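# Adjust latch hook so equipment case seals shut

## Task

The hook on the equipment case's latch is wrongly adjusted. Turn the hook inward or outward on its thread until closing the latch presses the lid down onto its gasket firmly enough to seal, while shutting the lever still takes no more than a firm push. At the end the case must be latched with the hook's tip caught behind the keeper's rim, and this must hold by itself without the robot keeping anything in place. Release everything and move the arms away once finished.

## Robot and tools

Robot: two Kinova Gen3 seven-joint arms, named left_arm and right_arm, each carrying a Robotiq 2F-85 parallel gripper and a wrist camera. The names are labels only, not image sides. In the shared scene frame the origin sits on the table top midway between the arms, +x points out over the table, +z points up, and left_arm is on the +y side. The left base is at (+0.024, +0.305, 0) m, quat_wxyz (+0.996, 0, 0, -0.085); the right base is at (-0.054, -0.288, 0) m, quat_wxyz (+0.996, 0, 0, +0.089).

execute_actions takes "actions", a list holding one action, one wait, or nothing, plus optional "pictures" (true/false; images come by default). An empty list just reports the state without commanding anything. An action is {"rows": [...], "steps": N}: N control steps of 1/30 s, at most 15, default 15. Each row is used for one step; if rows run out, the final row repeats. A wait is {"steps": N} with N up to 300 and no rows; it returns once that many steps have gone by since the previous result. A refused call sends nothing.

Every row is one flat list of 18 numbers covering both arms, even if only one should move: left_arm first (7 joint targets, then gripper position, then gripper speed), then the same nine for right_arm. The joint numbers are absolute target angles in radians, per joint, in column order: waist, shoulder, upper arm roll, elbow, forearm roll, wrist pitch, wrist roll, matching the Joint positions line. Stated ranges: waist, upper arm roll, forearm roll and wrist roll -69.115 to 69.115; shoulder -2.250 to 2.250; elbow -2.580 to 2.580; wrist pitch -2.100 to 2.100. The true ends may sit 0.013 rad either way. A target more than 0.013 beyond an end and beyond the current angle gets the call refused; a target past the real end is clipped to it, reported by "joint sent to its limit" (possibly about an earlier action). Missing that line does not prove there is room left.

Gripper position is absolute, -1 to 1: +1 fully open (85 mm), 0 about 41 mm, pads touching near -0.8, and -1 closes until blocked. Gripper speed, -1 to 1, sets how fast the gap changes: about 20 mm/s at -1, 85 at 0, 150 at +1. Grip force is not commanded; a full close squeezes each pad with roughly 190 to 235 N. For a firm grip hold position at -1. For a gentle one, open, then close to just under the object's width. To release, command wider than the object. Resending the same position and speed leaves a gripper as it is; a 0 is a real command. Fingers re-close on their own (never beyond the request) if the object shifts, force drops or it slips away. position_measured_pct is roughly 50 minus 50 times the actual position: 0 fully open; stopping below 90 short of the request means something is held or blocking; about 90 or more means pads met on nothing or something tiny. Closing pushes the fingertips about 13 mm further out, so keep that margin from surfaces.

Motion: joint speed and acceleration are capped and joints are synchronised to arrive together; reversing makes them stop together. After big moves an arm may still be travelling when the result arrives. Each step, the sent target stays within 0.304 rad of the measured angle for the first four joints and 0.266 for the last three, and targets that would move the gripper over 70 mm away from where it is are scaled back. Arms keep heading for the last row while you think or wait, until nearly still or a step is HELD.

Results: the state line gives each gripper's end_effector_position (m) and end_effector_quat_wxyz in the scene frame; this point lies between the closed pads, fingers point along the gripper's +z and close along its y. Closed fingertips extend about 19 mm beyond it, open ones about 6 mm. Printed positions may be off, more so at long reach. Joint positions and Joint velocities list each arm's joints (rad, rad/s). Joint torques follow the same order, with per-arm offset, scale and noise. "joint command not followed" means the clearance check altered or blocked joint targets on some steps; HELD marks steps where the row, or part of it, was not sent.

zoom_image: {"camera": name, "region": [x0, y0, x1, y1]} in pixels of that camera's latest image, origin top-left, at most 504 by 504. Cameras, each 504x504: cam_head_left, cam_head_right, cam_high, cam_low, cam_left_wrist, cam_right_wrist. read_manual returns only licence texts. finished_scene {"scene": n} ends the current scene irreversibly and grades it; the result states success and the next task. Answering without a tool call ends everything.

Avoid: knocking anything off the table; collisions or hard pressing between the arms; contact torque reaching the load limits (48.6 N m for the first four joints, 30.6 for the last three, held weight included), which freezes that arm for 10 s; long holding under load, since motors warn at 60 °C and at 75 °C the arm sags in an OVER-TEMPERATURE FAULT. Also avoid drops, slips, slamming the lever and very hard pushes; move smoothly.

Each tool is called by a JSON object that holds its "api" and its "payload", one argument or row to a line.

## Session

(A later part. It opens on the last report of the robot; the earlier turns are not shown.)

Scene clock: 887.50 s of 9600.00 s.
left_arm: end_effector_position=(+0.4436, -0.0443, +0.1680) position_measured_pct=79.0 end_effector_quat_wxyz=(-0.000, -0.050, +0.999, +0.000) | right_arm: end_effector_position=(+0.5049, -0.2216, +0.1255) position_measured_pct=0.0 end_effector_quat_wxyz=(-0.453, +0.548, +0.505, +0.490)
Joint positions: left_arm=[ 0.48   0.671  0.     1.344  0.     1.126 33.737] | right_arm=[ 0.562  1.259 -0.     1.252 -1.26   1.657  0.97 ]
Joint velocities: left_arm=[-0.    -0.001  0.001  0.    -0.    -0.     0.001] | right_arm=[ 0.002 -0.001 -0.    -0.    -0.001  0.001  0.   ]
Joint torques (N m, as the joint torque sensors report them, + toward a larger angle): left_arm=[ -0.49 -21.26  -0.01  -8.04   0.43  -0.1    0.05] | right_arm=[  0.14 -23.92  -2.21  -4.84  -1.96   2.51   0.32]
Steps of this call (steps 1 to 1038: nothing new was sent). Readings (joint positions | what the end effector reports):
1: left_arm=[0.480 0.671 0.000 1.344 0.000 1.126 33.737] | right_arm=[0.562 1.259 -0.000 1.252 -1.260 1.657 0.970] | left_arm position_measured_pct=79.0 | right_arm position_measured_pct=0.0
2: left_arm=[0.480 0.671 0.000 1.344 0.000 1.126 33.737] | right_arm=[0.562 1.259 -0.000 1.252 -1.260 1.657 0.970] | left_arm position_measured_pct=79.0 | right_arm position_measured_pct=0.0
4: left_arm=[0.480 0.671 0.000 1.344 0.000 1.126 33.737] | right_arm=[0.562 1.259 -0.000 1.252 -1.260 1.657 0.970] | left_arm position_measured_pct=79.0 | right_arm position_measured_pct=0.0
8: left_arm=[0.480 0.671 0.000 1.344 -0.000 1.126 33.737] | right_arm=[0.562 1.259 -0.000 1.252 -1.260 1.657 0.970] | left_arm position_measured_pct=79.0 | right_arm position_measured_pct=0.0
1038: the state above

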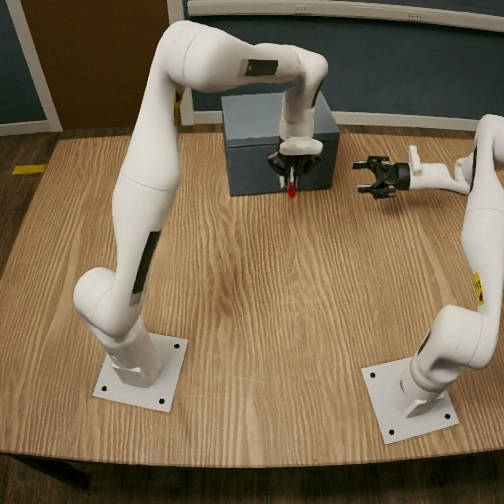

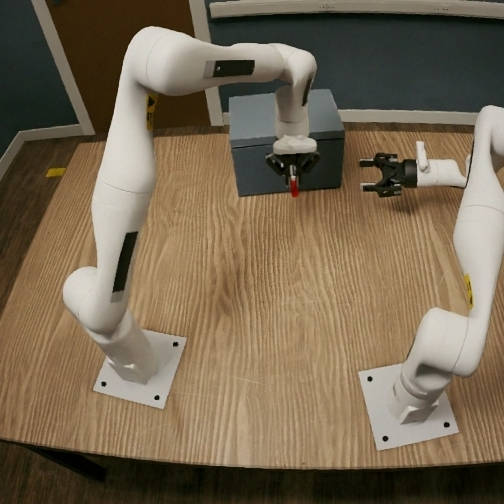

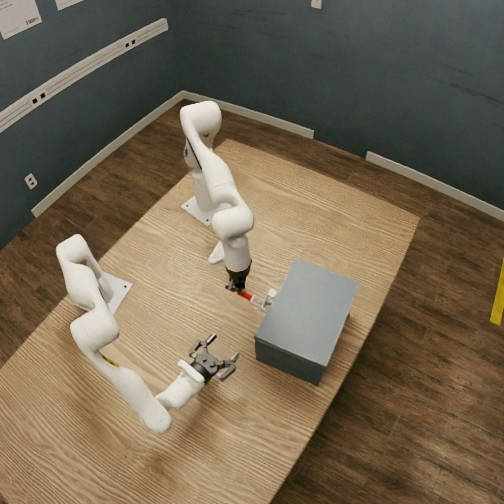

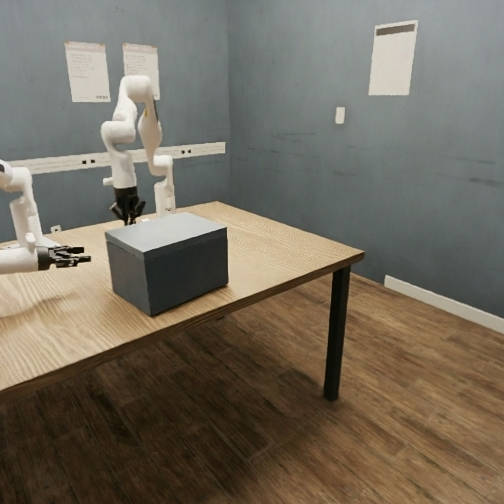

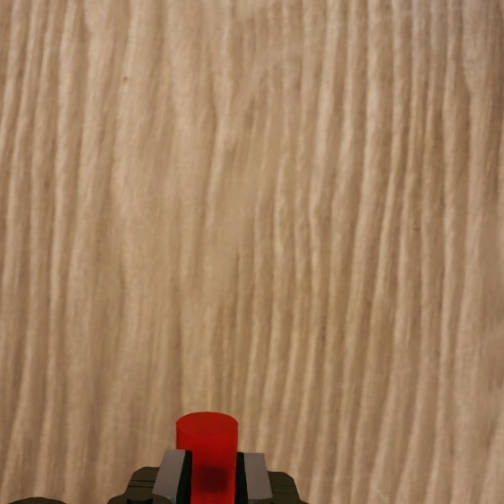

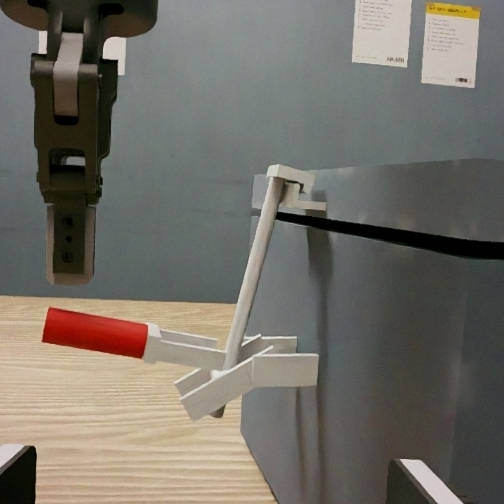

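{"api": "execute_actions", "payload": {
  "actions": [
    {"rows": [[0.48,0.6812,0,1.3574,0,1.103,33.737,-0.58,0,0.5616,1.259,0,1.252,-1.26,1.657,0.97,1,0],[0.48,0.6917,0,1.3705,0,1.0796,33.737,-0.58,0,0.5616,1.259,0,1.252,-1.26,1.657,0.97,1,0],[0.48,0.7021,0,1.3835,0,1.0561,33.737,-0.58,0,0.5616,1.259,0,1.252,-1.26,1.657,0.97,1,0]], "steps": 15}
  ],
  "pictures": false
}}

{"api": "execute_actions", "payload": {
  "actions": [
    {"rows": [[0.48,0.7056,0,1.3868,0,1.0493,33.737,-0.58,0,0.5616,1.259,0,1.252,-1.26,1.657,0.97,1,0],[0.48,0.7091,0,1.39,0,1.0425,33.737,-0.58,0,0.5616,1.259,0,1.252,-1.26,1.657,0.97,1,0],[0.48,0.7127,0,1.3933,0,1.0357,33.737,-0.58,0,0.5616,1.259,0,1.252,-1.26,1.657,0.97,1,0],[0.48,0.7162,0,1.3966,0,1.0289,33.737,-0.58,0,0.5616,1.259,0,1.252,-1.26,1.657,0.97,1,0],[0.48,0.7197,0,1.3999,0,1.0221,33.737,-0.58,0,0.5616,1.259,0,1.252,-1.26,1.657,0.97,1,0],[0.48,0.7232,0,1.4031,0,1.0153,33.737,-0.58,0,0.5616,1.259,0,1.252,-1.26,1.657,0.97,1,0],[0.48,0.7267,0,1.4064,0,1.0085,33.737,-0.58,0,0.5616,1.259,0,1.252,-1.26,1.657,0.97,1,0],[0.48,0.7303,0,1.4097,0,1.0017,33.737,-0.58,0,0.5616,1.259,0,1.252,-1.26,1.657,0.97,1,0],[0.48,0.7338,0,1.4129,0,0.9949,33.737,-0.58,0,0.5616,1.259,0,1.252,-1.26,1.657,0.97,1,0],[0.48,0.7373,0,1.4162,0,0.9881,33.737,-0.58,0,0.5616,1.259,0,1.252,-1.26,1.657,0.97,1,0]], "steps": 15}
  ]
}}

Scene clock: 909.07 s of 9600.00 s.
left_arm: end_effector_position=(+0.4436, -0.0445, +0.1405) position_measured_pct=79.0 end_effector_quat_wxyz=(+0.000, -0.050, +0.999, -0.000) | right_arm: end_effector_position=(+0.5049, -0.2216, +0.1255) position_measured_pct=0.0 end_effector_quat_wxyz=(-0.453, +0.548, +0.505, +0.490)
Joint positions: left_arm=[ 0.48   0.701  0.     1.383  0.     1.056 33.737] | right_arm=[ 0.562  1.259 -0.     1.252 -1.26   1.657  0.97 ]
Joint velocities: left_arm=[ 0.     0.002  0.001  0.002  0.001 -0.004  0.   ] | right_arm=[-0.001  0.     0.     0.001  0.    -0.    -0.   ]
Joint torques (N m, as the joint torque sensors report them, + toward a larger angle): left_arm=[ -0.61 -21.02   0.19  -6.94   0.52  -0.73   0.17] | right_arm=[ -0.16 -23.77  -2.12  -4.59  -1.77   2.59   0.3 ]
Steps of this call (steps 1 to 632: nothing new was sent; steps 633 to 647: all 15 steps of this action). Readings (joint positions | what the end effector reports):
633: left_arm=[0.480 0.672 0.000 1.345 -0.000 1.125 33.737] | right_arm=[0.562 1.259 -0.000 1.252 -1.260 1.657 0.970] | left_arm position_measured_pct=79.0 | right_arm position_measured_pct=0.0
634: left_arm=[0.480 0.675 0.000 1.349 0.000 1.119 33.737] | right_arm=[0.562 1.259 -0.000 1.252 -1.260 1.657 0.970] | left_arm position_measured_pct=79.0 | right_arm position_measured_pct=0.0
636: left_arm=[0.480 0.685 0.000 1.361 0.000 1.095 33.737] | right_arm=[0.562 1.259 -0.000 1.252 -1.260 1.657 0.970] | left_arm position_measured_pct=79.0 | right_arm position_measured_pct=0.0
640: left_arm=[0.480 0.699 0.000 1.380 0.000 1.063 33.737] | right_arm=[0.562 1.259 -0.000 1.252 -1.260 1.657 0.970] | left_arm position_measured_pct=79.0 | right_arm position_measured_pct=0.0
647: the state above

Scene clock: 909.57 s of 9600.00 s.
left_arm: end_effector_position=(+0.4446, -0.0461, +0.1164) position_measured_pct=79.0 end_effector_quat_wxyz=(+0.002, -0.050, +0.999, -0.003) | right_arm: end_effector_position=(+0.5049, -0.2216, +0.1255) position_measured_pct=0.0 end_effector_quat_wxyz=(-0.453, +0.548, +0.505, +0.490)
Joint positions: left_arm=[ 0.481  0.731  0.001  1.413  0.     0.991 33.737] | right_arm=[ 0.562  1.259 -0.     1.252 -1.26   1.657  0.97 ]
Joint velocities: left_arm=[ 0.002  0.014  0.     0.015 -0.    -0.03  -0.   ] | right_arm=[ 0.    -0.001  0.    -0.    -0.     0.     0.   ]
Joint torques (N m, as the joint torque sensors report them, + toward a larger angle): left_arm=[ -1.28 -17.31   0.19  -5.62   0.06  -0.35   0.02] | right_arm=[ -0.21 -24.04  -2.25  -4.68  -1.89   2.19   0.39]
Steps of this call (steps 1 to 15: all 15 steps of this action). Readings (joint positions | what the end effector reports):
1: left_arm=[0.480 0.702 0.000 1.383 0.000 1.056 33.737] | right_arm=[0.562 1.259 -0.000 1.252 -1.260 1.657 0.970] | left_arm position_measured_pct=79.0 | right_arm position_measured_pct=0.0
2: left_arm=[0.480 0.703 0.000 1.384 0.000 1.053 33.737] | right_arm=[0.562 1.259 -0.000 1.252 -1.260 1.657 0.970] | left_arm position_measured_pct=79.0 | right_arm position_measured_pct=0.0
4: left_arm=[0.480 0.707 0.000 1.388 0.000 1.045 33.737] | right_arm=[0.562 1.259 -0.000 1.252 -1.260 1.657 0.970] | left_arm position_measured_pct=79.0 | right_arm position_measured_pct=0.0
8: left_arm=[0.481 0.718 0.001 1.399 0.001 1.021 33.737] | right_arm=[0.562 1.259 -0.000 1.252 -1.260 1.657 0.970] | left_arm position_measured_pct=79.0 | right_arm position_measured_pct=0.0
15: the state above

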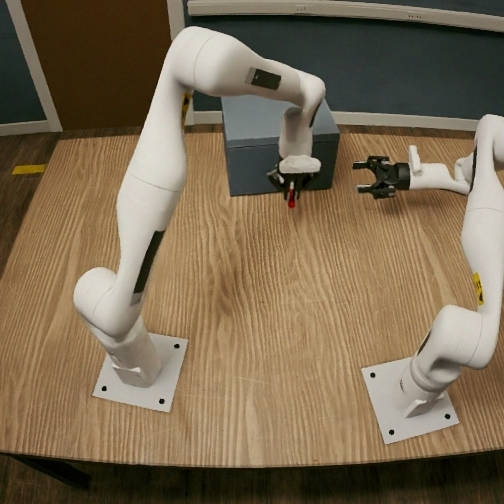

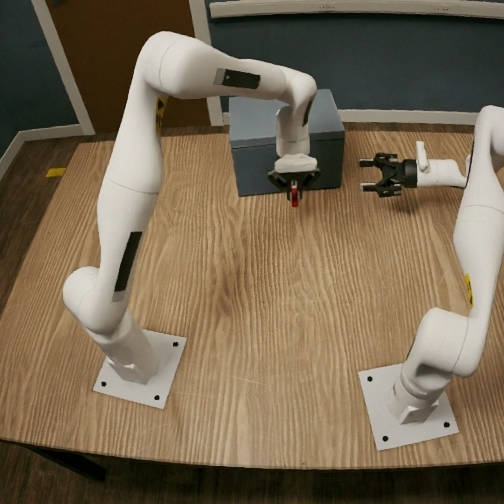

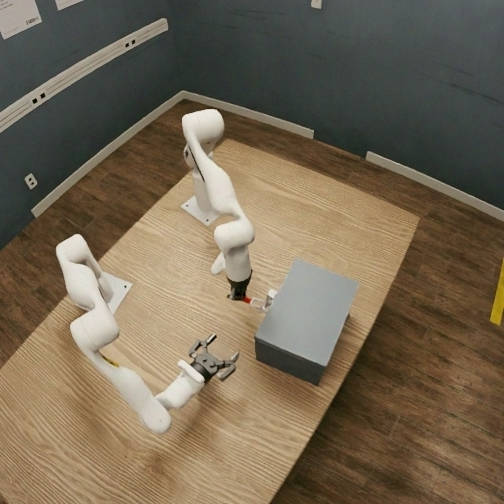

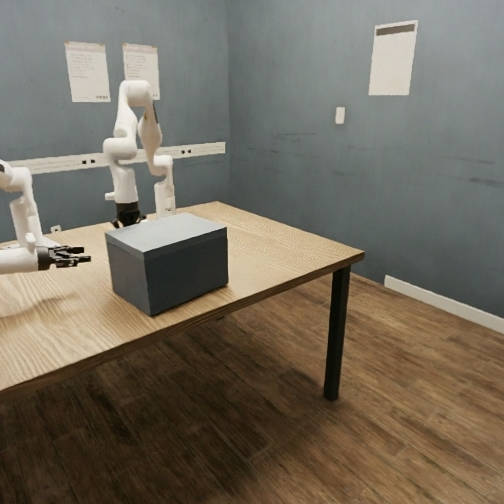

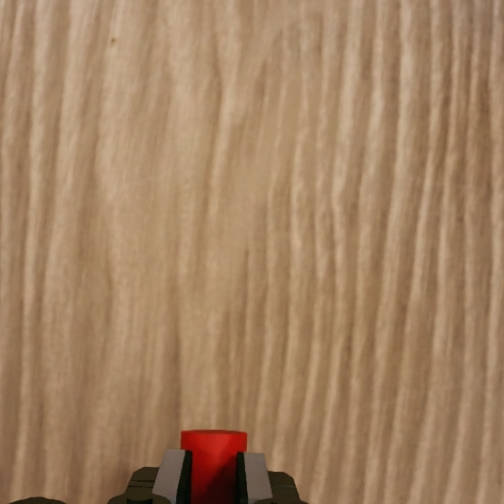

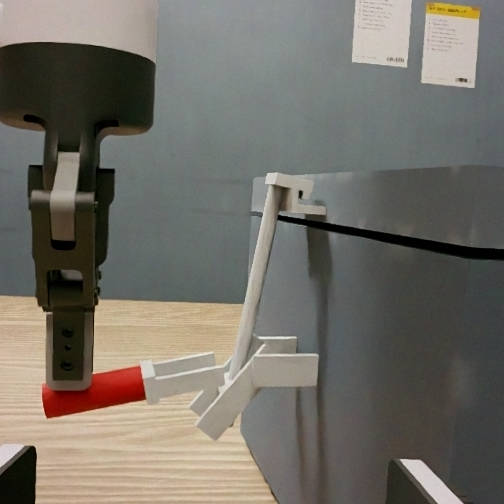

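{"api": "execute_actions", "payload": {
  "actions": [
    {"steps": 8}
  ]
}}

{"api": "zoom_image", "payload": {
  "camera": "cam_right_wrist",
  "region": [200,120,400,280]
}}

Scene clock: 914.50 s of 9600.00 s.
left_arm: end_effector_position=(+0.4447, -0.0461, +0.1153) position_measured_pct=79.0 end_effector_quat_wxyz=(+0.002, -0.050, +0.999, -0.003) | right_arm: end_effector_position=(+0.5049, -0.2216, +0.1255) position_measured_pct=0.0 end_effector_quat_wxyz=(-0.453, +0.548, +0.505, +0.490)
Joint positions: left_arm=[ 0.481  0.732  0.001  1.414  0.     0.988 33.737] | right_arm=[ 0.562  1.259 -0.     1.252 -1.26   1.657  0.97 ]
Joint velocities: left_arm=[ 0.001 -0.001  0.001 -0.     0.    -0.     0.001] | right_arm=[ 0.002 -0.     0.001 -0.001  0.    -0.    -0.   ]
Joint torques (N m, as the joint torque sensors report them, + toward a larger angle): left_arm=[ -0.68 -17.59   0.02  -5.63   0.17  -0.31   0.18] | right_arm=[ -0.31 -23.76  -2.36  -5.35  -1.68   2.4    0.31]
Steps of this call (steps 1 to 15: the robot went on to your last target; steps 16 to 148: nothing new was sent). Readings (joint positions | what the end effector reports):
1: left_arm=[0.481 0.731 0.001 1.413 0.000 0.990 33.737] | right_arm=[0.562 1.259 -0.000 1.252 -1.260 1.657 0.970] | left_arm position_measured_pct=79.0 | right_arm position_measured_pct=0.0
2: left_arm=[0.481 0.732 0.001 1.413 0.000 0.989 33.737] | right_arm=[0.562 1.259 -0.000 1.252 -1.260 1.657 0.970] | left_arm position_measured_pct=79.0 | right_arm position_measured_pct=0.0
4: left_arm=[0.481 0.732 0.001 1.414 0.000 0.989 33.737] | right_arm=[0.562 1.259 -0.000 1.252 -1.260 1.657 0.970] | left_arm position_measured_pct=79.0 | right_arm position_measured_pct=0.0
8: left_arm=[0.481 0.732 0.001 1.414 0.000 0.988 33.737] | right_arm=[0.562 1.259 -0.000 1.252 -1.260 1.657 0.970] | left_arm position_measured_pct=79.0 | right_arm position_measured_pct=0.0
148: the state above
All arms were judged still, so your last target was given up. Only a new action makes them travel on or press farther. Fingers that are still opening or closing keep moving.

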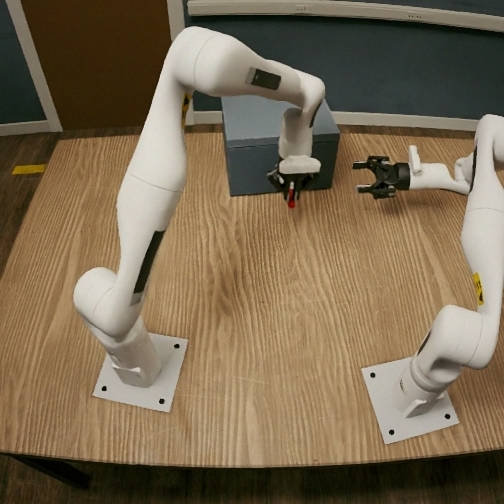

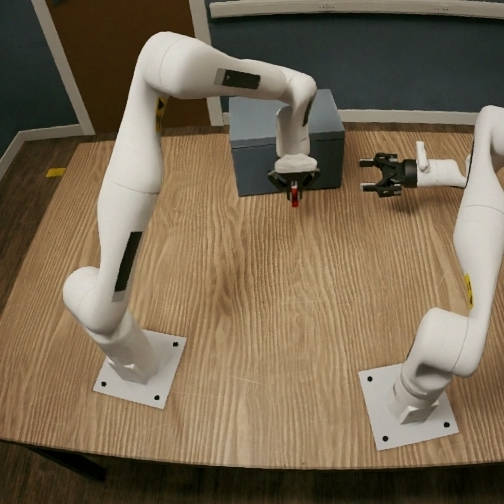

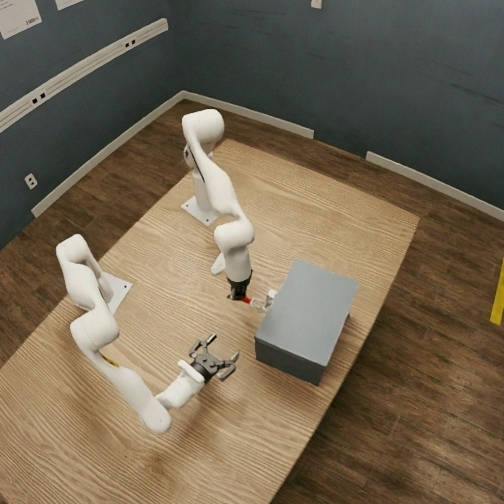

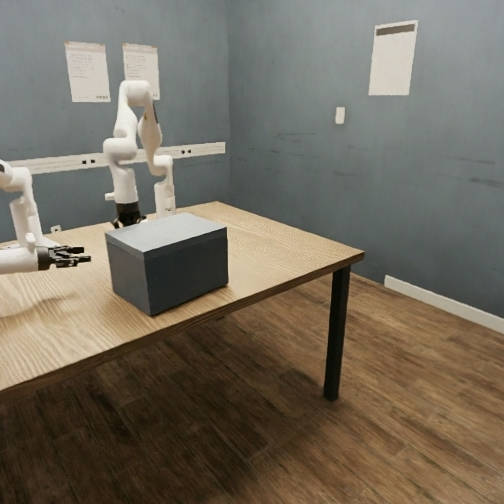

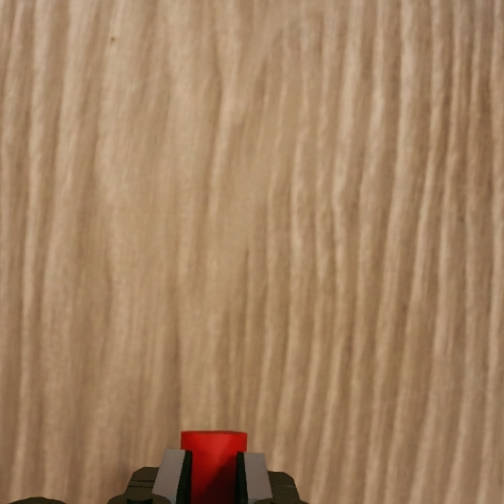

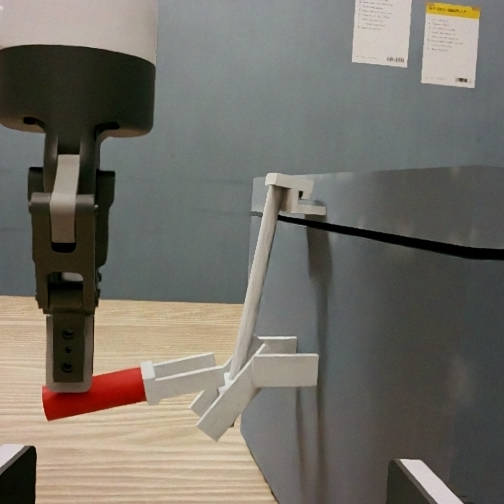

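Region (200, 120, 400, 280) of cam_right_wrist's 504x504 image, scaled by 2.520; it fills the top 403 rows of this view, and the rest is white.

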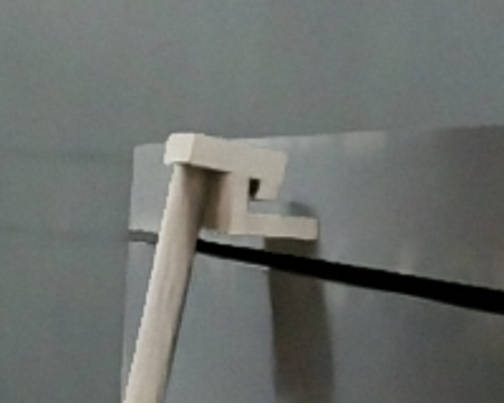

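{"api": "execute_actions", "payload": {
  "actions": [
    {"rows": [[0.48,0.7389,0,1.4173,0,0.9854,33.737,-0.58,0,0.5616,1.259,0,1.252,-1.26,1.657,0.97,1,0],[0.48,0.7405,0,1.4184,0,0.9827,33.737,-0.58,0,0.5616,1.259,0,1.252,-1.26,1.657,0.97,1,0],[0.48,0.742,0,1.4196,0,0.98,33.737,-0.58,0,0.5616,1.259,0,1.252,-1.26,1.657,0.97,1,0],[0.48,0.7436,0,1.4207,0,0.9773,33.737,-0.58,0,0.5616,1.259,0,1.252,-1.26,1.657,0.97,1,0],[0.48,0.7452,0,1.4218,0,0.9746,33.737,-0.58,0,0.5616,1.259,0,1.252,-1.26,1.657,0.97,1,0],[0.48,0.7468,0,1.4229,0,0.9719,33.737,-0.58,0,0.5616,1.259,0,1.252,-1.26,1.657,0.97,1,0],[0.48,0.7484,0,1.424,0,0.9692,33.737,-0.58,0,0.5616,1.259,0,1.252,-1.26,1.657,0.97,1,0],[0.48,0.7499,0,1.4251,0,0.9665,33.737,-0.58,0,0.5616,1.259,0,1.252,-1.26,1.657,0.97,1,0],[0.48,0.7515,0,1.4262,0,0.9638,33.737,-0.58,0,0.5616,1.259,0,1.252,-1.26,1.657,0.97,1,0],[0.48,0.7531,0,1.4274,0,0.9612,33.737,-0.58,0,0.5616,1.259,0,1.252,-1.26,1.657,0.97,1,0]], "steps": 15}
  ]
}}

Scene clock: 933.00 s of 9600.00 s.
left_arm: end_effector_position=(+0.4461, -0.0459, +0.1050) position_measured_pct=79.0 end_effector_quat_wxyz=(+0.004, -0.050, +0.999, -0.003) | right_arm: end_effector_position=(+0.5049, -0.2216, +0.1255) position_measured_pct=0.0 end_effector_quat_wxyz=(-0.453, +0.548, +0.505, +0.490)
Joint positions: left_arm=[ 0.48   0.747 -0.     1.424 -0.     0.962 33.737] | right_arm=[ 0.562  1.259 -0.     1.252 -1.26   1.657  0.97 ]
Joint velocities: left_arm=[-0.001  0.008 -0.     0.004 -0.    -0.013 -0.001] | right_arm=[ 0.  0. -0. -0.  0.  0. -0.]
Joint torques (N m, as the joint torque sensors report them, + toward a larger angle): left_arm=[ -0.24 -17.54   0.29  -4.88   0.57   0.15   0.18] | right_arm=[ -0.35 -23.84  -2.4   -4.88  -2.     2.38   0.16]
Steps of this call (steps 1 to 540: nothing new was sent; steps 541 to 555: all 15 steps of this action). Readings (joint positions | what the end effector reports):
541: left_arm=[0.481 0.733 0.001 1.414 0.000 0.988 33.737] | right_arm=[0.562 1.259 -0.000 1.252 -1.260 1.657 0.970] | left_arm position_measured_pct=79.0 | right_arm position_measured_pct=0.0
542: left_arm=[0.481 0.733 0.001 1.414 0.000 0.987 33.737] | right_arm=[0.562 1.259 -0.000 1.252 -1.260 1.657 0.970] | left_arm position_measured_pct=79.0 | right_arm position_measured_pct=0.0
544: left_arm=[0.481 0.735 0.001 1.416 0.000 0.984 33.737] | right_arm=[0.562 1.259 -0.000 1.252 -1.260 1.657 0.970] | left_arm position_measured_pct=79.0 | right_arm position_measured_pct=0.0
548: left_arm=[0.480 0.740 0.000 1.419 0.000 0.974 33.737] | right_arm=[0.562 1.259 -0.000 1.252 -1.260 1.657 0.970] | left_arm position_measured_pct=79.0 | right_arm position_measured_pct=0.0
555: the state above

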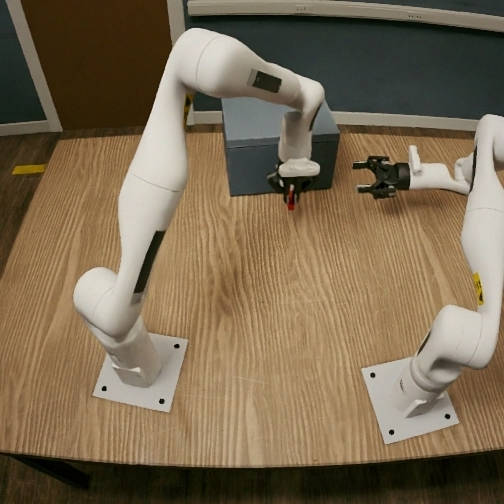

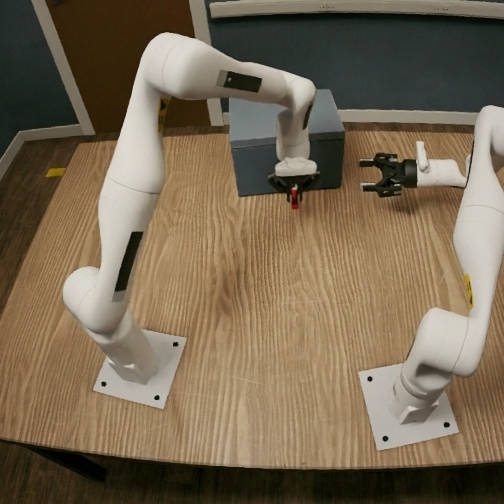

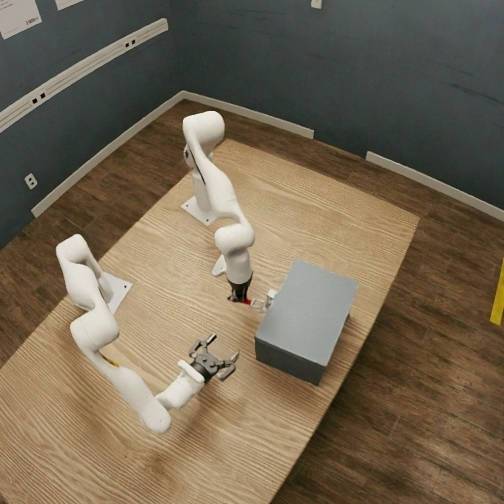

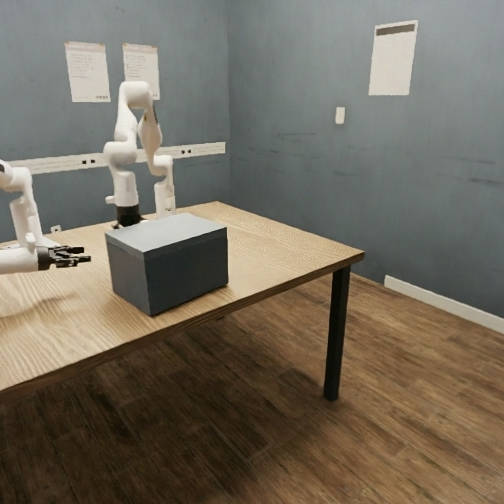

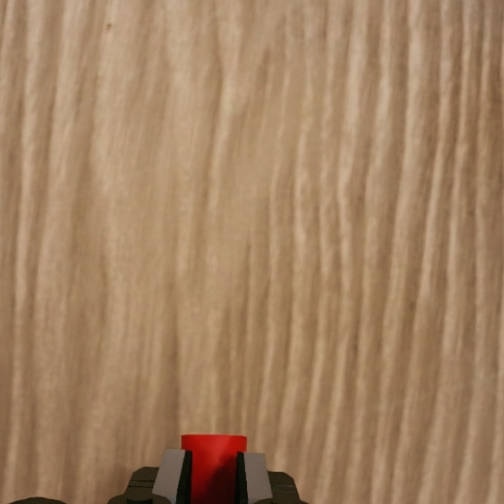

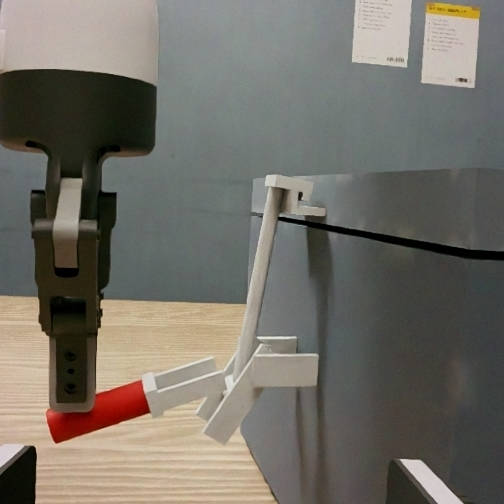

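{"api": "execute_actions", "payload": {
  "actions": [
    {"rows": [[0.48,0.7547,0,1.4285,0,0.9585,33.737,-0.58,0,0.5616,1.259,0,1.252,-1.26,1.657,0.97,1,0],[0.48,0.7563,0,1.4296,0,0.9558,33.737,-0.58,0,0.5616,1.259,0,1.252,-1.26,1.657,0.97,1,0],[0.48,0.7578,0,1.4307,0,0.9531,33.737,-0.58,0,0.5616,1.259,0,1.252,-1.26,1.657,0.97,1,0],[0.48,0.7594,0,1.4318,0,0.9504,33.737,-0.58,0,0.5616,1.259,0,1.252,-1.26,1.657,0.97,1,0],[0.48,0.761,0,1.433,0,0.9477,33.737,-0.58,0,0.5616,1.259,0,1.252,-1.26,1.657,0.97,1,0],[0.48,0.7626,0,1.4341,0,0.945,33.737,-0.58,0,0.5616,1.259,0,1.252,-1.26,1.657,0.97,1,0],[0.48,0.7642,0,1.4352,0,0.9423,33.737,-0.58,0,0.5616,1.259,0,1.252,-1.26,1.657,0.97,1,0],[0.48,0.7657,0,1.4363,0,0.9396,33.737,-0.58,0,0.5616,1.259,0,1.252,-1.26,1.657,0.97,1,0],[0.48,0.7673,0,1.4374,0,0.9369,33.737,-0.58,0,0.5616,1.259,0,1.252,-1.26,1.657,0.97,1,0],[0.48,0.7689,0,1.4385,0,0.9342,33.737,-0.58,0,0.5616,1.259,0,1.252,-1.26,1.657,0.97,1,0]], "steps": 15}
  ],
  "pictures": false
}}

{"api": "execute_actions", "payload": {
  "actions": [
    {"steps": 8}
  ]
}}

Scene clock: 946.37 s of 9600.00 s.
left_arm: end_effector_position=(+0.4450, -0.0460, +0.0926) position_measured_pct=79.0 end_effector_quat_wxyz=(+0.003, -0.050, +0.999, -0.003) | right_arm: end_effector_position=(+0.5049, -0.2216, +0.1255) position_measured_pct=0.0 end_effector_quat_wxyz=(-0.453, +0.548, +0.505, +0.490)
Joint positions: left_arm=[ 0.48   0.764  0.     1.436  0.     0.935 33.737] | right_arm=[ 0.562  1.259 -0.     1.252 -1.26   1.657  0.97 ]
Joint velocities: left_arm=[ 0.001  0.012  0.001  0.006  0.    -0.012  0.   ] | right_arm=[-0.001  0.     0.    -0.001  0.     0.001 -0.   ]
Joint torques (N m, as the joint torque sensors report them, + toward a larger angle): left_arm=[ -0.64 -18.18   0.07  -5.34   0.25  -0.06   0.12] | right_arm=[  0.03 -23.95  -2.82  -4.96  -1.89   2.37   0.37]
Steps of this call (steps 1 to 15: the robot went on to your last target; steps 16 to 386: nothing new was sent; steps 387 to 401: all 15 steps of this action). Readings (joint positions | what the end effector reports):
387: left_arm=[0.480 0.748 -0.000 1.424 -0.000 0.960 33.737] | right_arm=[0.562 1.259 -0.000 1.252 -1.260 1.657 0.970] | left_arm position_measured_pct=79.0 | right_arm position_measured_pct=0.0
388: left_arm=[0.480 0.748 -0.000 1.425 -0.000 0.959 33.737] | right_arm=[0.562 1.259 -0.000 1.252 -1.260 1.657 0.970] | left_arm position_measured_pct=79.0 | right_arm position_measured_pct=0.0
390: left_arm=[0.480 0.750 -0.000 1.426 -0.000 0.956 33.737] | right_arm=[0.562 1.259 -0.000 1.252 -1.260 1.657 0.970] | left_arm position_measured_pct=79.0 | right_arm position_measured_pct=0.0
394: left_arm=[0.480 0.756 0.000 1.430 0.000 0.947 33.737] | right_arm=[0.562 1.259 -0.000 1.252 -1.260 1.657 0.970] | left_arm position_measured_pct=79.0 | right_arm position_measured_pct=0.0
401: the state above

Scene clock: 946.63 s of 9600.00 s.
left_arm: end_effector_position=(+0.4450, -0.0460, +0.0920) position_measured_pct=79.0 end_effector_quat_wxyz=(+0.003, -0.050, +0.999, -0.002) | right_arm: end_effector_position=(+0.5049, -0.2216, +0.1255) position_measured_pct=0.0 end_effector_quat_wxyz=(-0.453, +0.548, +0.505, +0.490)
Joint positions: left_arm=[ 0.48   0.765  0.     1.436  0.     0.934 33.737] | right_arm=[ 0.562  1.259 -0.     1.252 -1.26   1.657  0.97 ]
Joint velocities: left_arm=[ 0.     0.    -0.     0.     0.    -0.     0.001] | right_arm=[-0.002  0.    -0.    -0.    -0.    -0.     0.   ]
Joint torques (N m, as the joint torque sensors report them, + toward a larger angle): left_arm=[ -0.3  -18.19  -0.11  -5.3    0.12   0.15   0.19] | right_arm=[ -0.05 -23.98  -2.31  -4.66  -1.68   2.28   0.19]
Steps of this call (steps 1 to 8: the robot went on to your last target). Readings (joint positions | what the end effector reports):
1: left_arm=[0.480 0.764 0.000 1.436 0.000 0.935 33.737] | right_arm=[0.562 1.259 -0.000 1.252 -1.260 1.657 0.970] | left_arm position_measured_pct=79.0 | right_arm position_measured_pct=0.0
2: left_arm=[0.480 0.764 0.000 1.436 0.000 0.934 33.737] | right_arm=[0.562 1.259 -0.000 1.252 -1.260 1.657 0.970] | left_arm position_measured_pct=79.0 | right_arm position_measured_pct=0.0
4: left_arm=[0.480 0.764 0.000 1.436 0.000 0.934 33.737] | right_arm=[0.562 1.259 -0.000 1.252 -1.260 1.657 0.970] | left_arm position_measured_pct=79.0 | right_arm position_measured_pct=0.0
8: the state above

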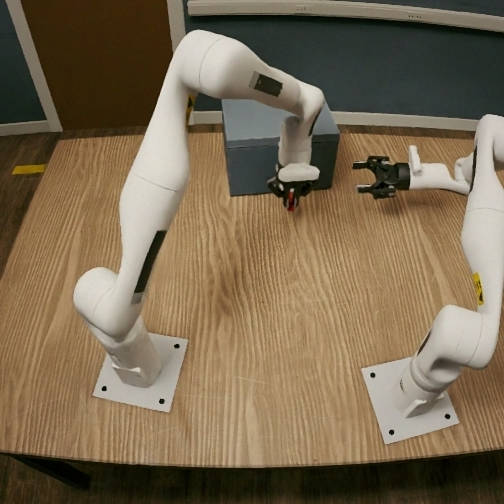

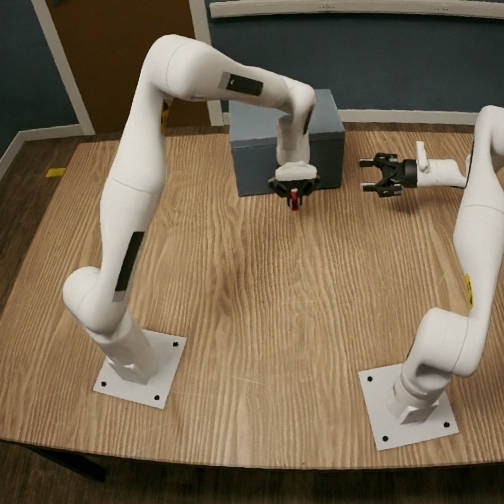

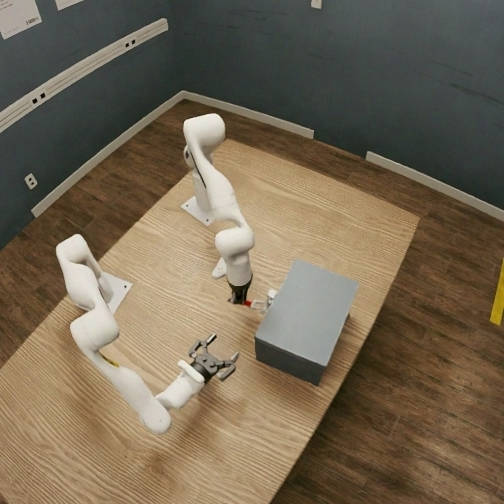

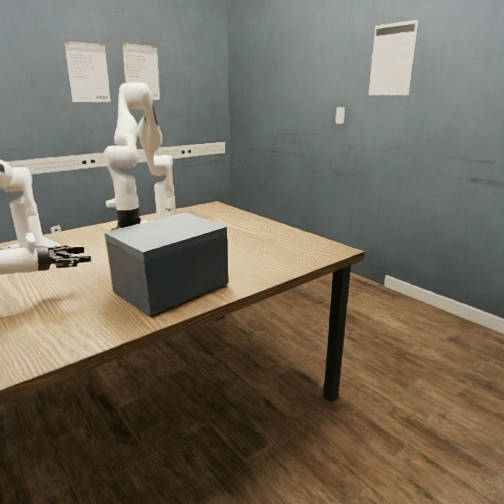

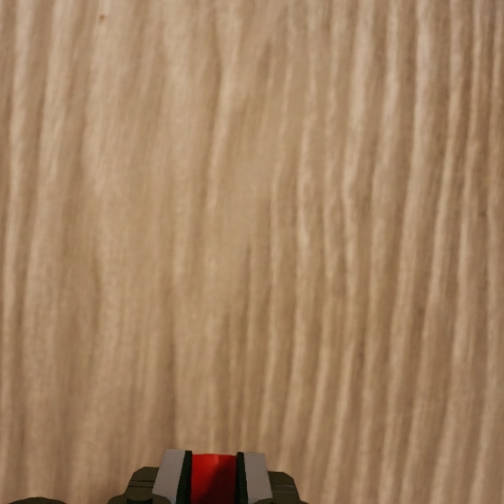

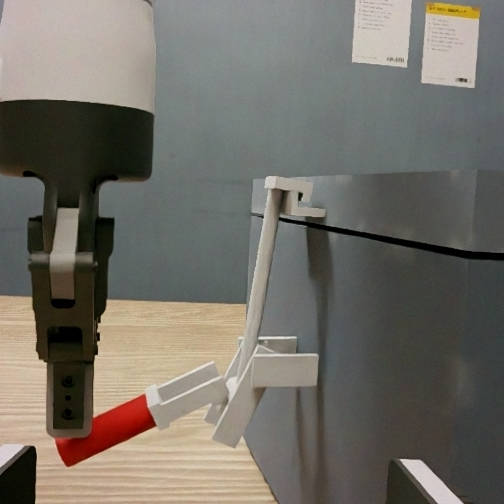

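{"api": "execute_actions", "payload": {
  "actions": [
    {"rows": [[0.4787,0.7736,0,1.437,0,0.931,33.7357,-0.58,0,0.5616,1.259,0,1.252,-1.26,1.657,0.97,1,0],[0.4773,0.7783,0,1.4355,0,0.9278,33.7343,-0.58,0,0.5616,1.259,0,1.252,-1.26,1.657,0.97,1,0],[0.476,0.7829,0,1.434,0,0.9246,33.733,-0.58,0,0.5616,1.259,0,1.252,-1.26,1.657,0.97,1,0],[0.4746,0.7876,0,1.4325,0,0.9214,33.7316,-0.58,0,0.5616,1.259,0,1.252,-1.26,1.657,0.97,1,0],[0.4733,0.7923,0,1.431,0,0.9182,33.7303,-0.58,0,0.5616,1.259,0,1.252,-1.26,1.657,0.97,1,0],[0.4719,0.797,0,1.4296,0,0.915,33.7289,-0.58,0,0.5616,1.259,0,1.252,-1.26,1.657,0.97,1,0],[0.4706,0.8017,0,1.4281,0,0.9118,33.7276,-0.58,0,0.5616,1.259,0,1.252,-1.26,1.657,0.97,1,0],[0.4692,0.8063,0,1.4266,0,0.9086,33.7262,-0.58,0,0.5616,1.259,0,1.252,-1.26,1.657,0.97,1,0],[0.4679,0.811,0,1.4251,0,0.9054,33.7249,-0.58,0,0.5616,1.259,0,1.252,-1.26,1.657,0.97,1,0],[0.4665,0.8157,0,1.4236,0,0.9022,33.7235,-0.58,0,0.5616,1.259,0,1.252,-1.26,1.657,0.97,1,0]], "steps": 15}
  ],
  "pictures": false
}}

{"api": "execute_actions", "payload": {
  "actions": [
    {"steps": 10}
  ]
}}

{"api": "zoom_image", "payload": {
  "camera": "cam_right_wrist",
  "region": [40,150,400,504]
}}

Scene clock: 965.73 s of 9600.00 s.
left_arm: end_effector_position=(+0.4543, -0.0435, +0.0686) position_measured_pct=79.0 end_effector_quat_wxyz=(+0.001, -0.050, +0.999, -0.000) | right_arm: end_effector_position=(+0.5049, -0.2216, +0.1255) position_measured_pct=0.0 end_effector_quat_wxyz=(-0.453, +0.548, +0.505, +0.490)
Joint positions: left_arm=[ 0.467  0.813 -0.     1.424 -0.     0.903 33.724] | right_arm=[ 0.562  1.259 -0.     1.252 -1.26   1.657  0.97 ]
Joint velocities: left_arm=[-0.009  0.031 -0.001 -0.006 -0.    -0.014 -0.006] | right_arm=[-0.001  0.001 -0.    -0.     0.     0.001  0.   ]
Joint torques (N m, as the joint torque sensors report them, + toward a larger angle): left_arm=[ -0.5  -21.94   0.73  -6.94   0.09   0.1    0.3 ] | right_arm=[  0.01 -24.14  -2.05  -4.98  -1.83   2.36   0.35]
Steps of this call (steps 1 to 15: the robot went on to your last target; steps 16 to 558: nothing new was sent; steps 559 to 573: all 15 steps of this action). Readings (joint positions | what the end effector reports):
559: left_arm=[0.480 0.766 0.001 1.436 0.000 0.933 33.737] | right_arm=[0.562 1.259 -0.000 1.252 -1.260 1.657 0.970] | left_arm position_measured_pct=79.0 | right_arm position_measured_pct=0.0
560: left_arm=[0.480 0.768 0.001 1.436 0.000 0.933 33.736] | right_arm=[0.562 1.259 -0.000 1.252 -1.260 1.657 0.970] | left_arm position_measured_pct=79.0 | right_arm position_measured_pct=0.0
562: left_arm=[0.478 0.773 0.001 1.434 0.000 0.929 33.735] | right_arm=[0.562 1.259 -0.000 1.252 -1.260 1.657 0.970] | left_arm position_measured_pct=79.0 | right_arm position_measured_pct=0.0
566: left_arm=[0.474 0.790 0.001 1.429 0.000 0.918 33.730] | right_arm=[0.562 1.259 -0.000 1.252 -1.260 1.657 0.970] | left_arm position_measured_pct=79.0 | right_arm position_measured_pct=0.0
573: the state above

Scene clock: 966.07 s of 9600.00 s.
left_arm: end_effector_position=(+0.4545, -0.0433, +0.0671) position_measured_pct=79.0 end_effector_quat_wxyz=(+0.000, -0.050, +0.999, -0.000) | right_arm: end_effector_position=(+0.5049, -0.2216, +0.1255) position_measured_pct=0.0 end_effector_quat_wxyz=(-0.453, +0.548, +0.505, +0.490)
Joint positions: left_arm=[ 0.467  0.816 -0.     1.424 -0.     0.902 33.724] | right_arm=[ 0.562  1.259 -0.     1.252 -1.26   1.657  0.97 ]
Joint velocities: left_arm=[-0.001  0.001  0.    -0.     0.    -0.    -0.001] | right_arm=[-0.001 -0.001  0.     0.    -0.     0.    -0.   ]
Joint torques (N m, as the joint torque sensors report them, + toward a larger angle): left_arm=[  0.03 -22.02   0.34  -6.75   0.63  -0.09   0.13] | right_arm=[ -0.11 -23.98  -2.4   -4.76  -1.95   2.52   0.31]
Steps of this call (steps 1 to 10: the robot went on to your last target). Readings (joint positions | what the end effector reports):
1: left_arm=[0.467 0.813 -0.000 1.424 -0.000 0.903 33.724] | right_arm=[0.562 1.259 -0.000 1.252 -1.260 1.657 0.970] | left_arm position_measured_pct=79.0 | right_arm position_measured_pct=0.0
2: left_arm=[0.467 0.814 -0.000 1.424 -0.000 0.903 33.724] | right_arm=[0.562 1.259 -0.000 1.252 -1.260 1.657 0.970] | left_arm position_measured_pct=79.0 | right_arm position_measured_pct=0.0
4: left_arm=[0.467 0.815 -0.000 1.424 -0.000 0.902 33.724] | right_arm=[0.562 1.259 -0.000 1.252 -1.260 1.657 0.970] | left_arm position_measured_pct=79.0 | right_arm position_measured_pct=0.0
8: left_arm=[0.467 0.815 -0.000 1.424 -0.000 0.902 33.724] | right_arm=[0.562 1.259 -0.000 1.252 -1.260 1.657 0.970] | left_arm position_measured_pct=79.0 | right_arm position_measured_pct=0.0
10: the state above

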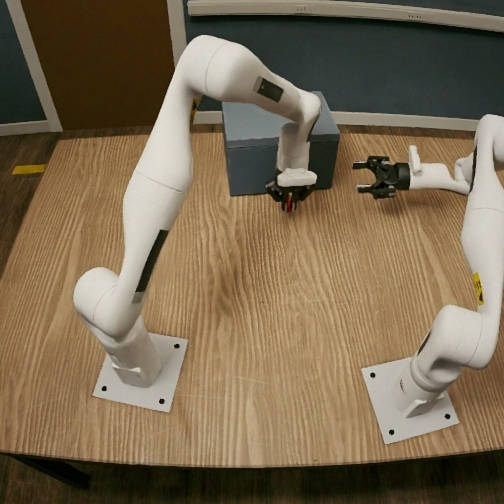

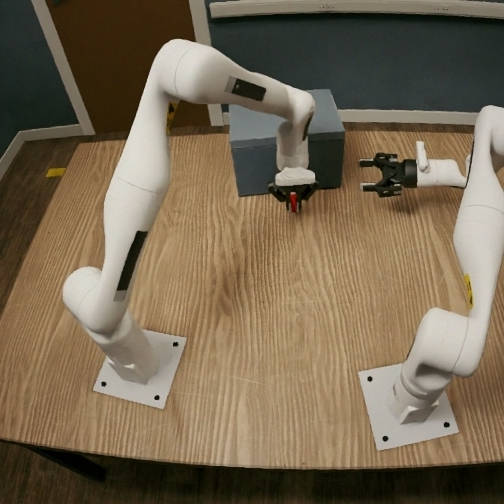

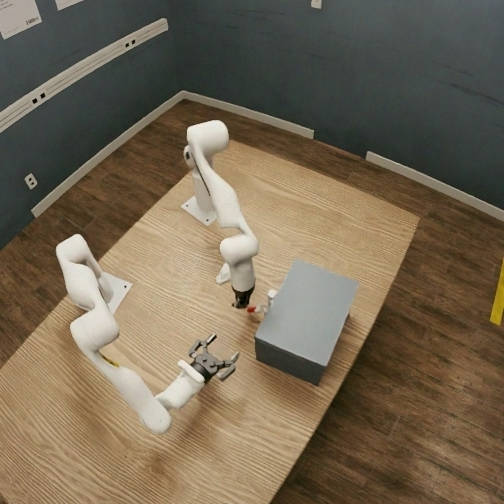

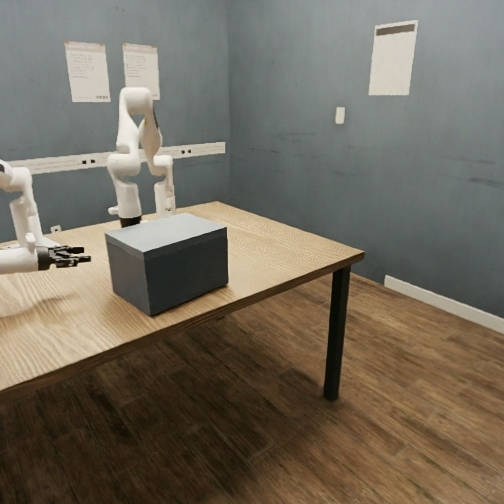

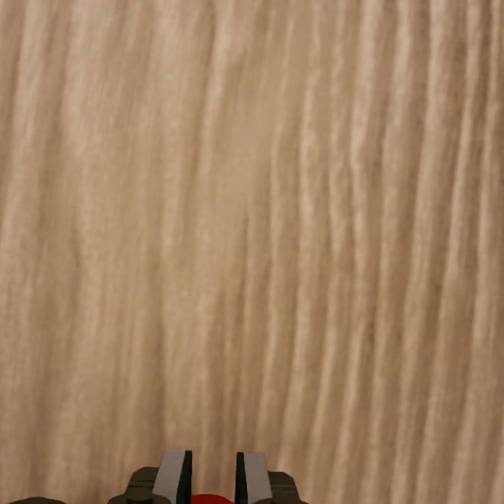

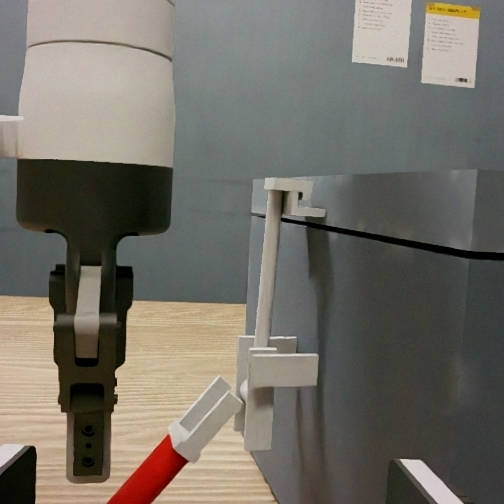

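Region (40, 150, 400, 504) of cam_right_wrist's 504x504 image, scaled by 1.400; it fills the top 496 rows of this view, and the rest is white.

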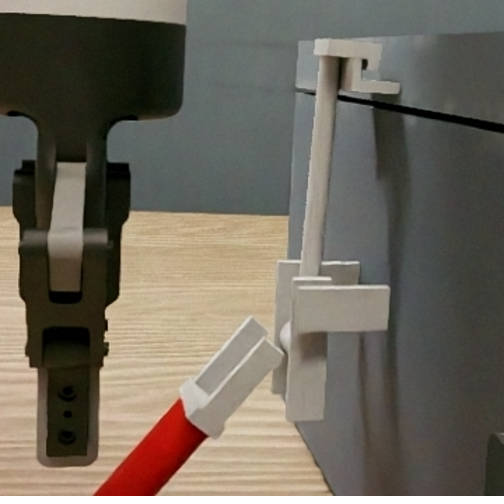

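{"api": "zoom_image", "payload": {
  "camera": "cam_right_wrist",
  "region": [240,160,360,260]
}}

{"api": "zoom_image", "payload": {
  "camera": "cam_right_wrist",
  "region": [384,160,504,280]
}}

Region (240, 160, 360, 260) of cam_right_wrist's 504x504 image, scaled by 4.200.

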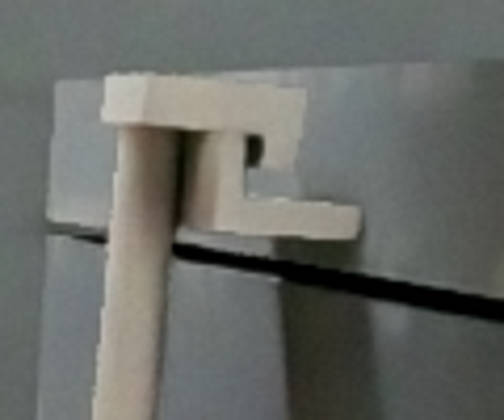

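Region (384, 160, 504, 280) of cam_right_wrist's 504x504 image, scaled by 4.200.

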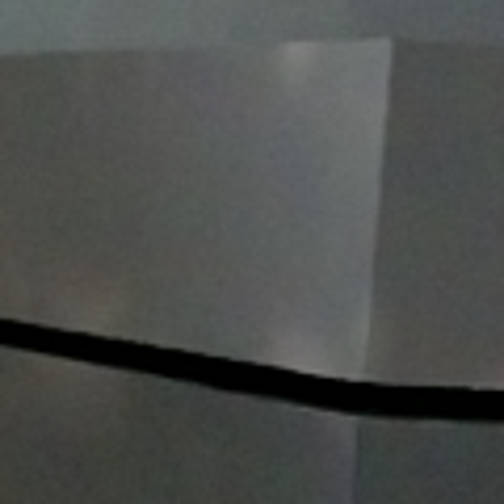

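{"api": "zoom_image", "payload": {
  "camera": "cam_right_wrist",
  "region": [340,0,500,100]
}}

{"api": "zoom_image", "payload": {
  "camera": "cam_low",
  "region": [90,200,250,320]
}}

Region (340, 0, 500, 100) of cam_right_wrist's 504x504 image, scaled by 3.150; it fills the top 315 rows of this view, and the rest is white.

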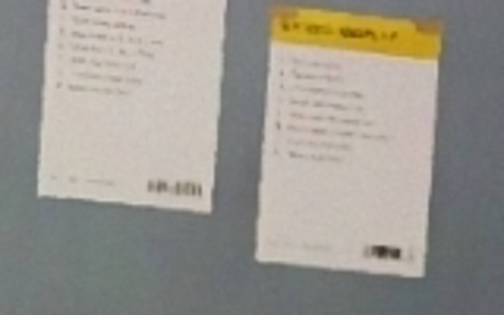

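Region (90, 200, 250, 320) of cam_low's 504x504 image, scaled by 3.150, with more detail than that image has; it fills the top 378 rows of this view, and the rest is white.

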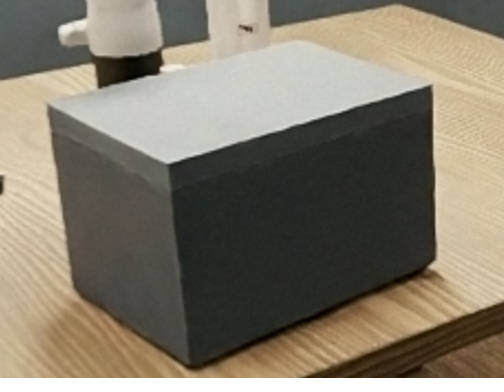

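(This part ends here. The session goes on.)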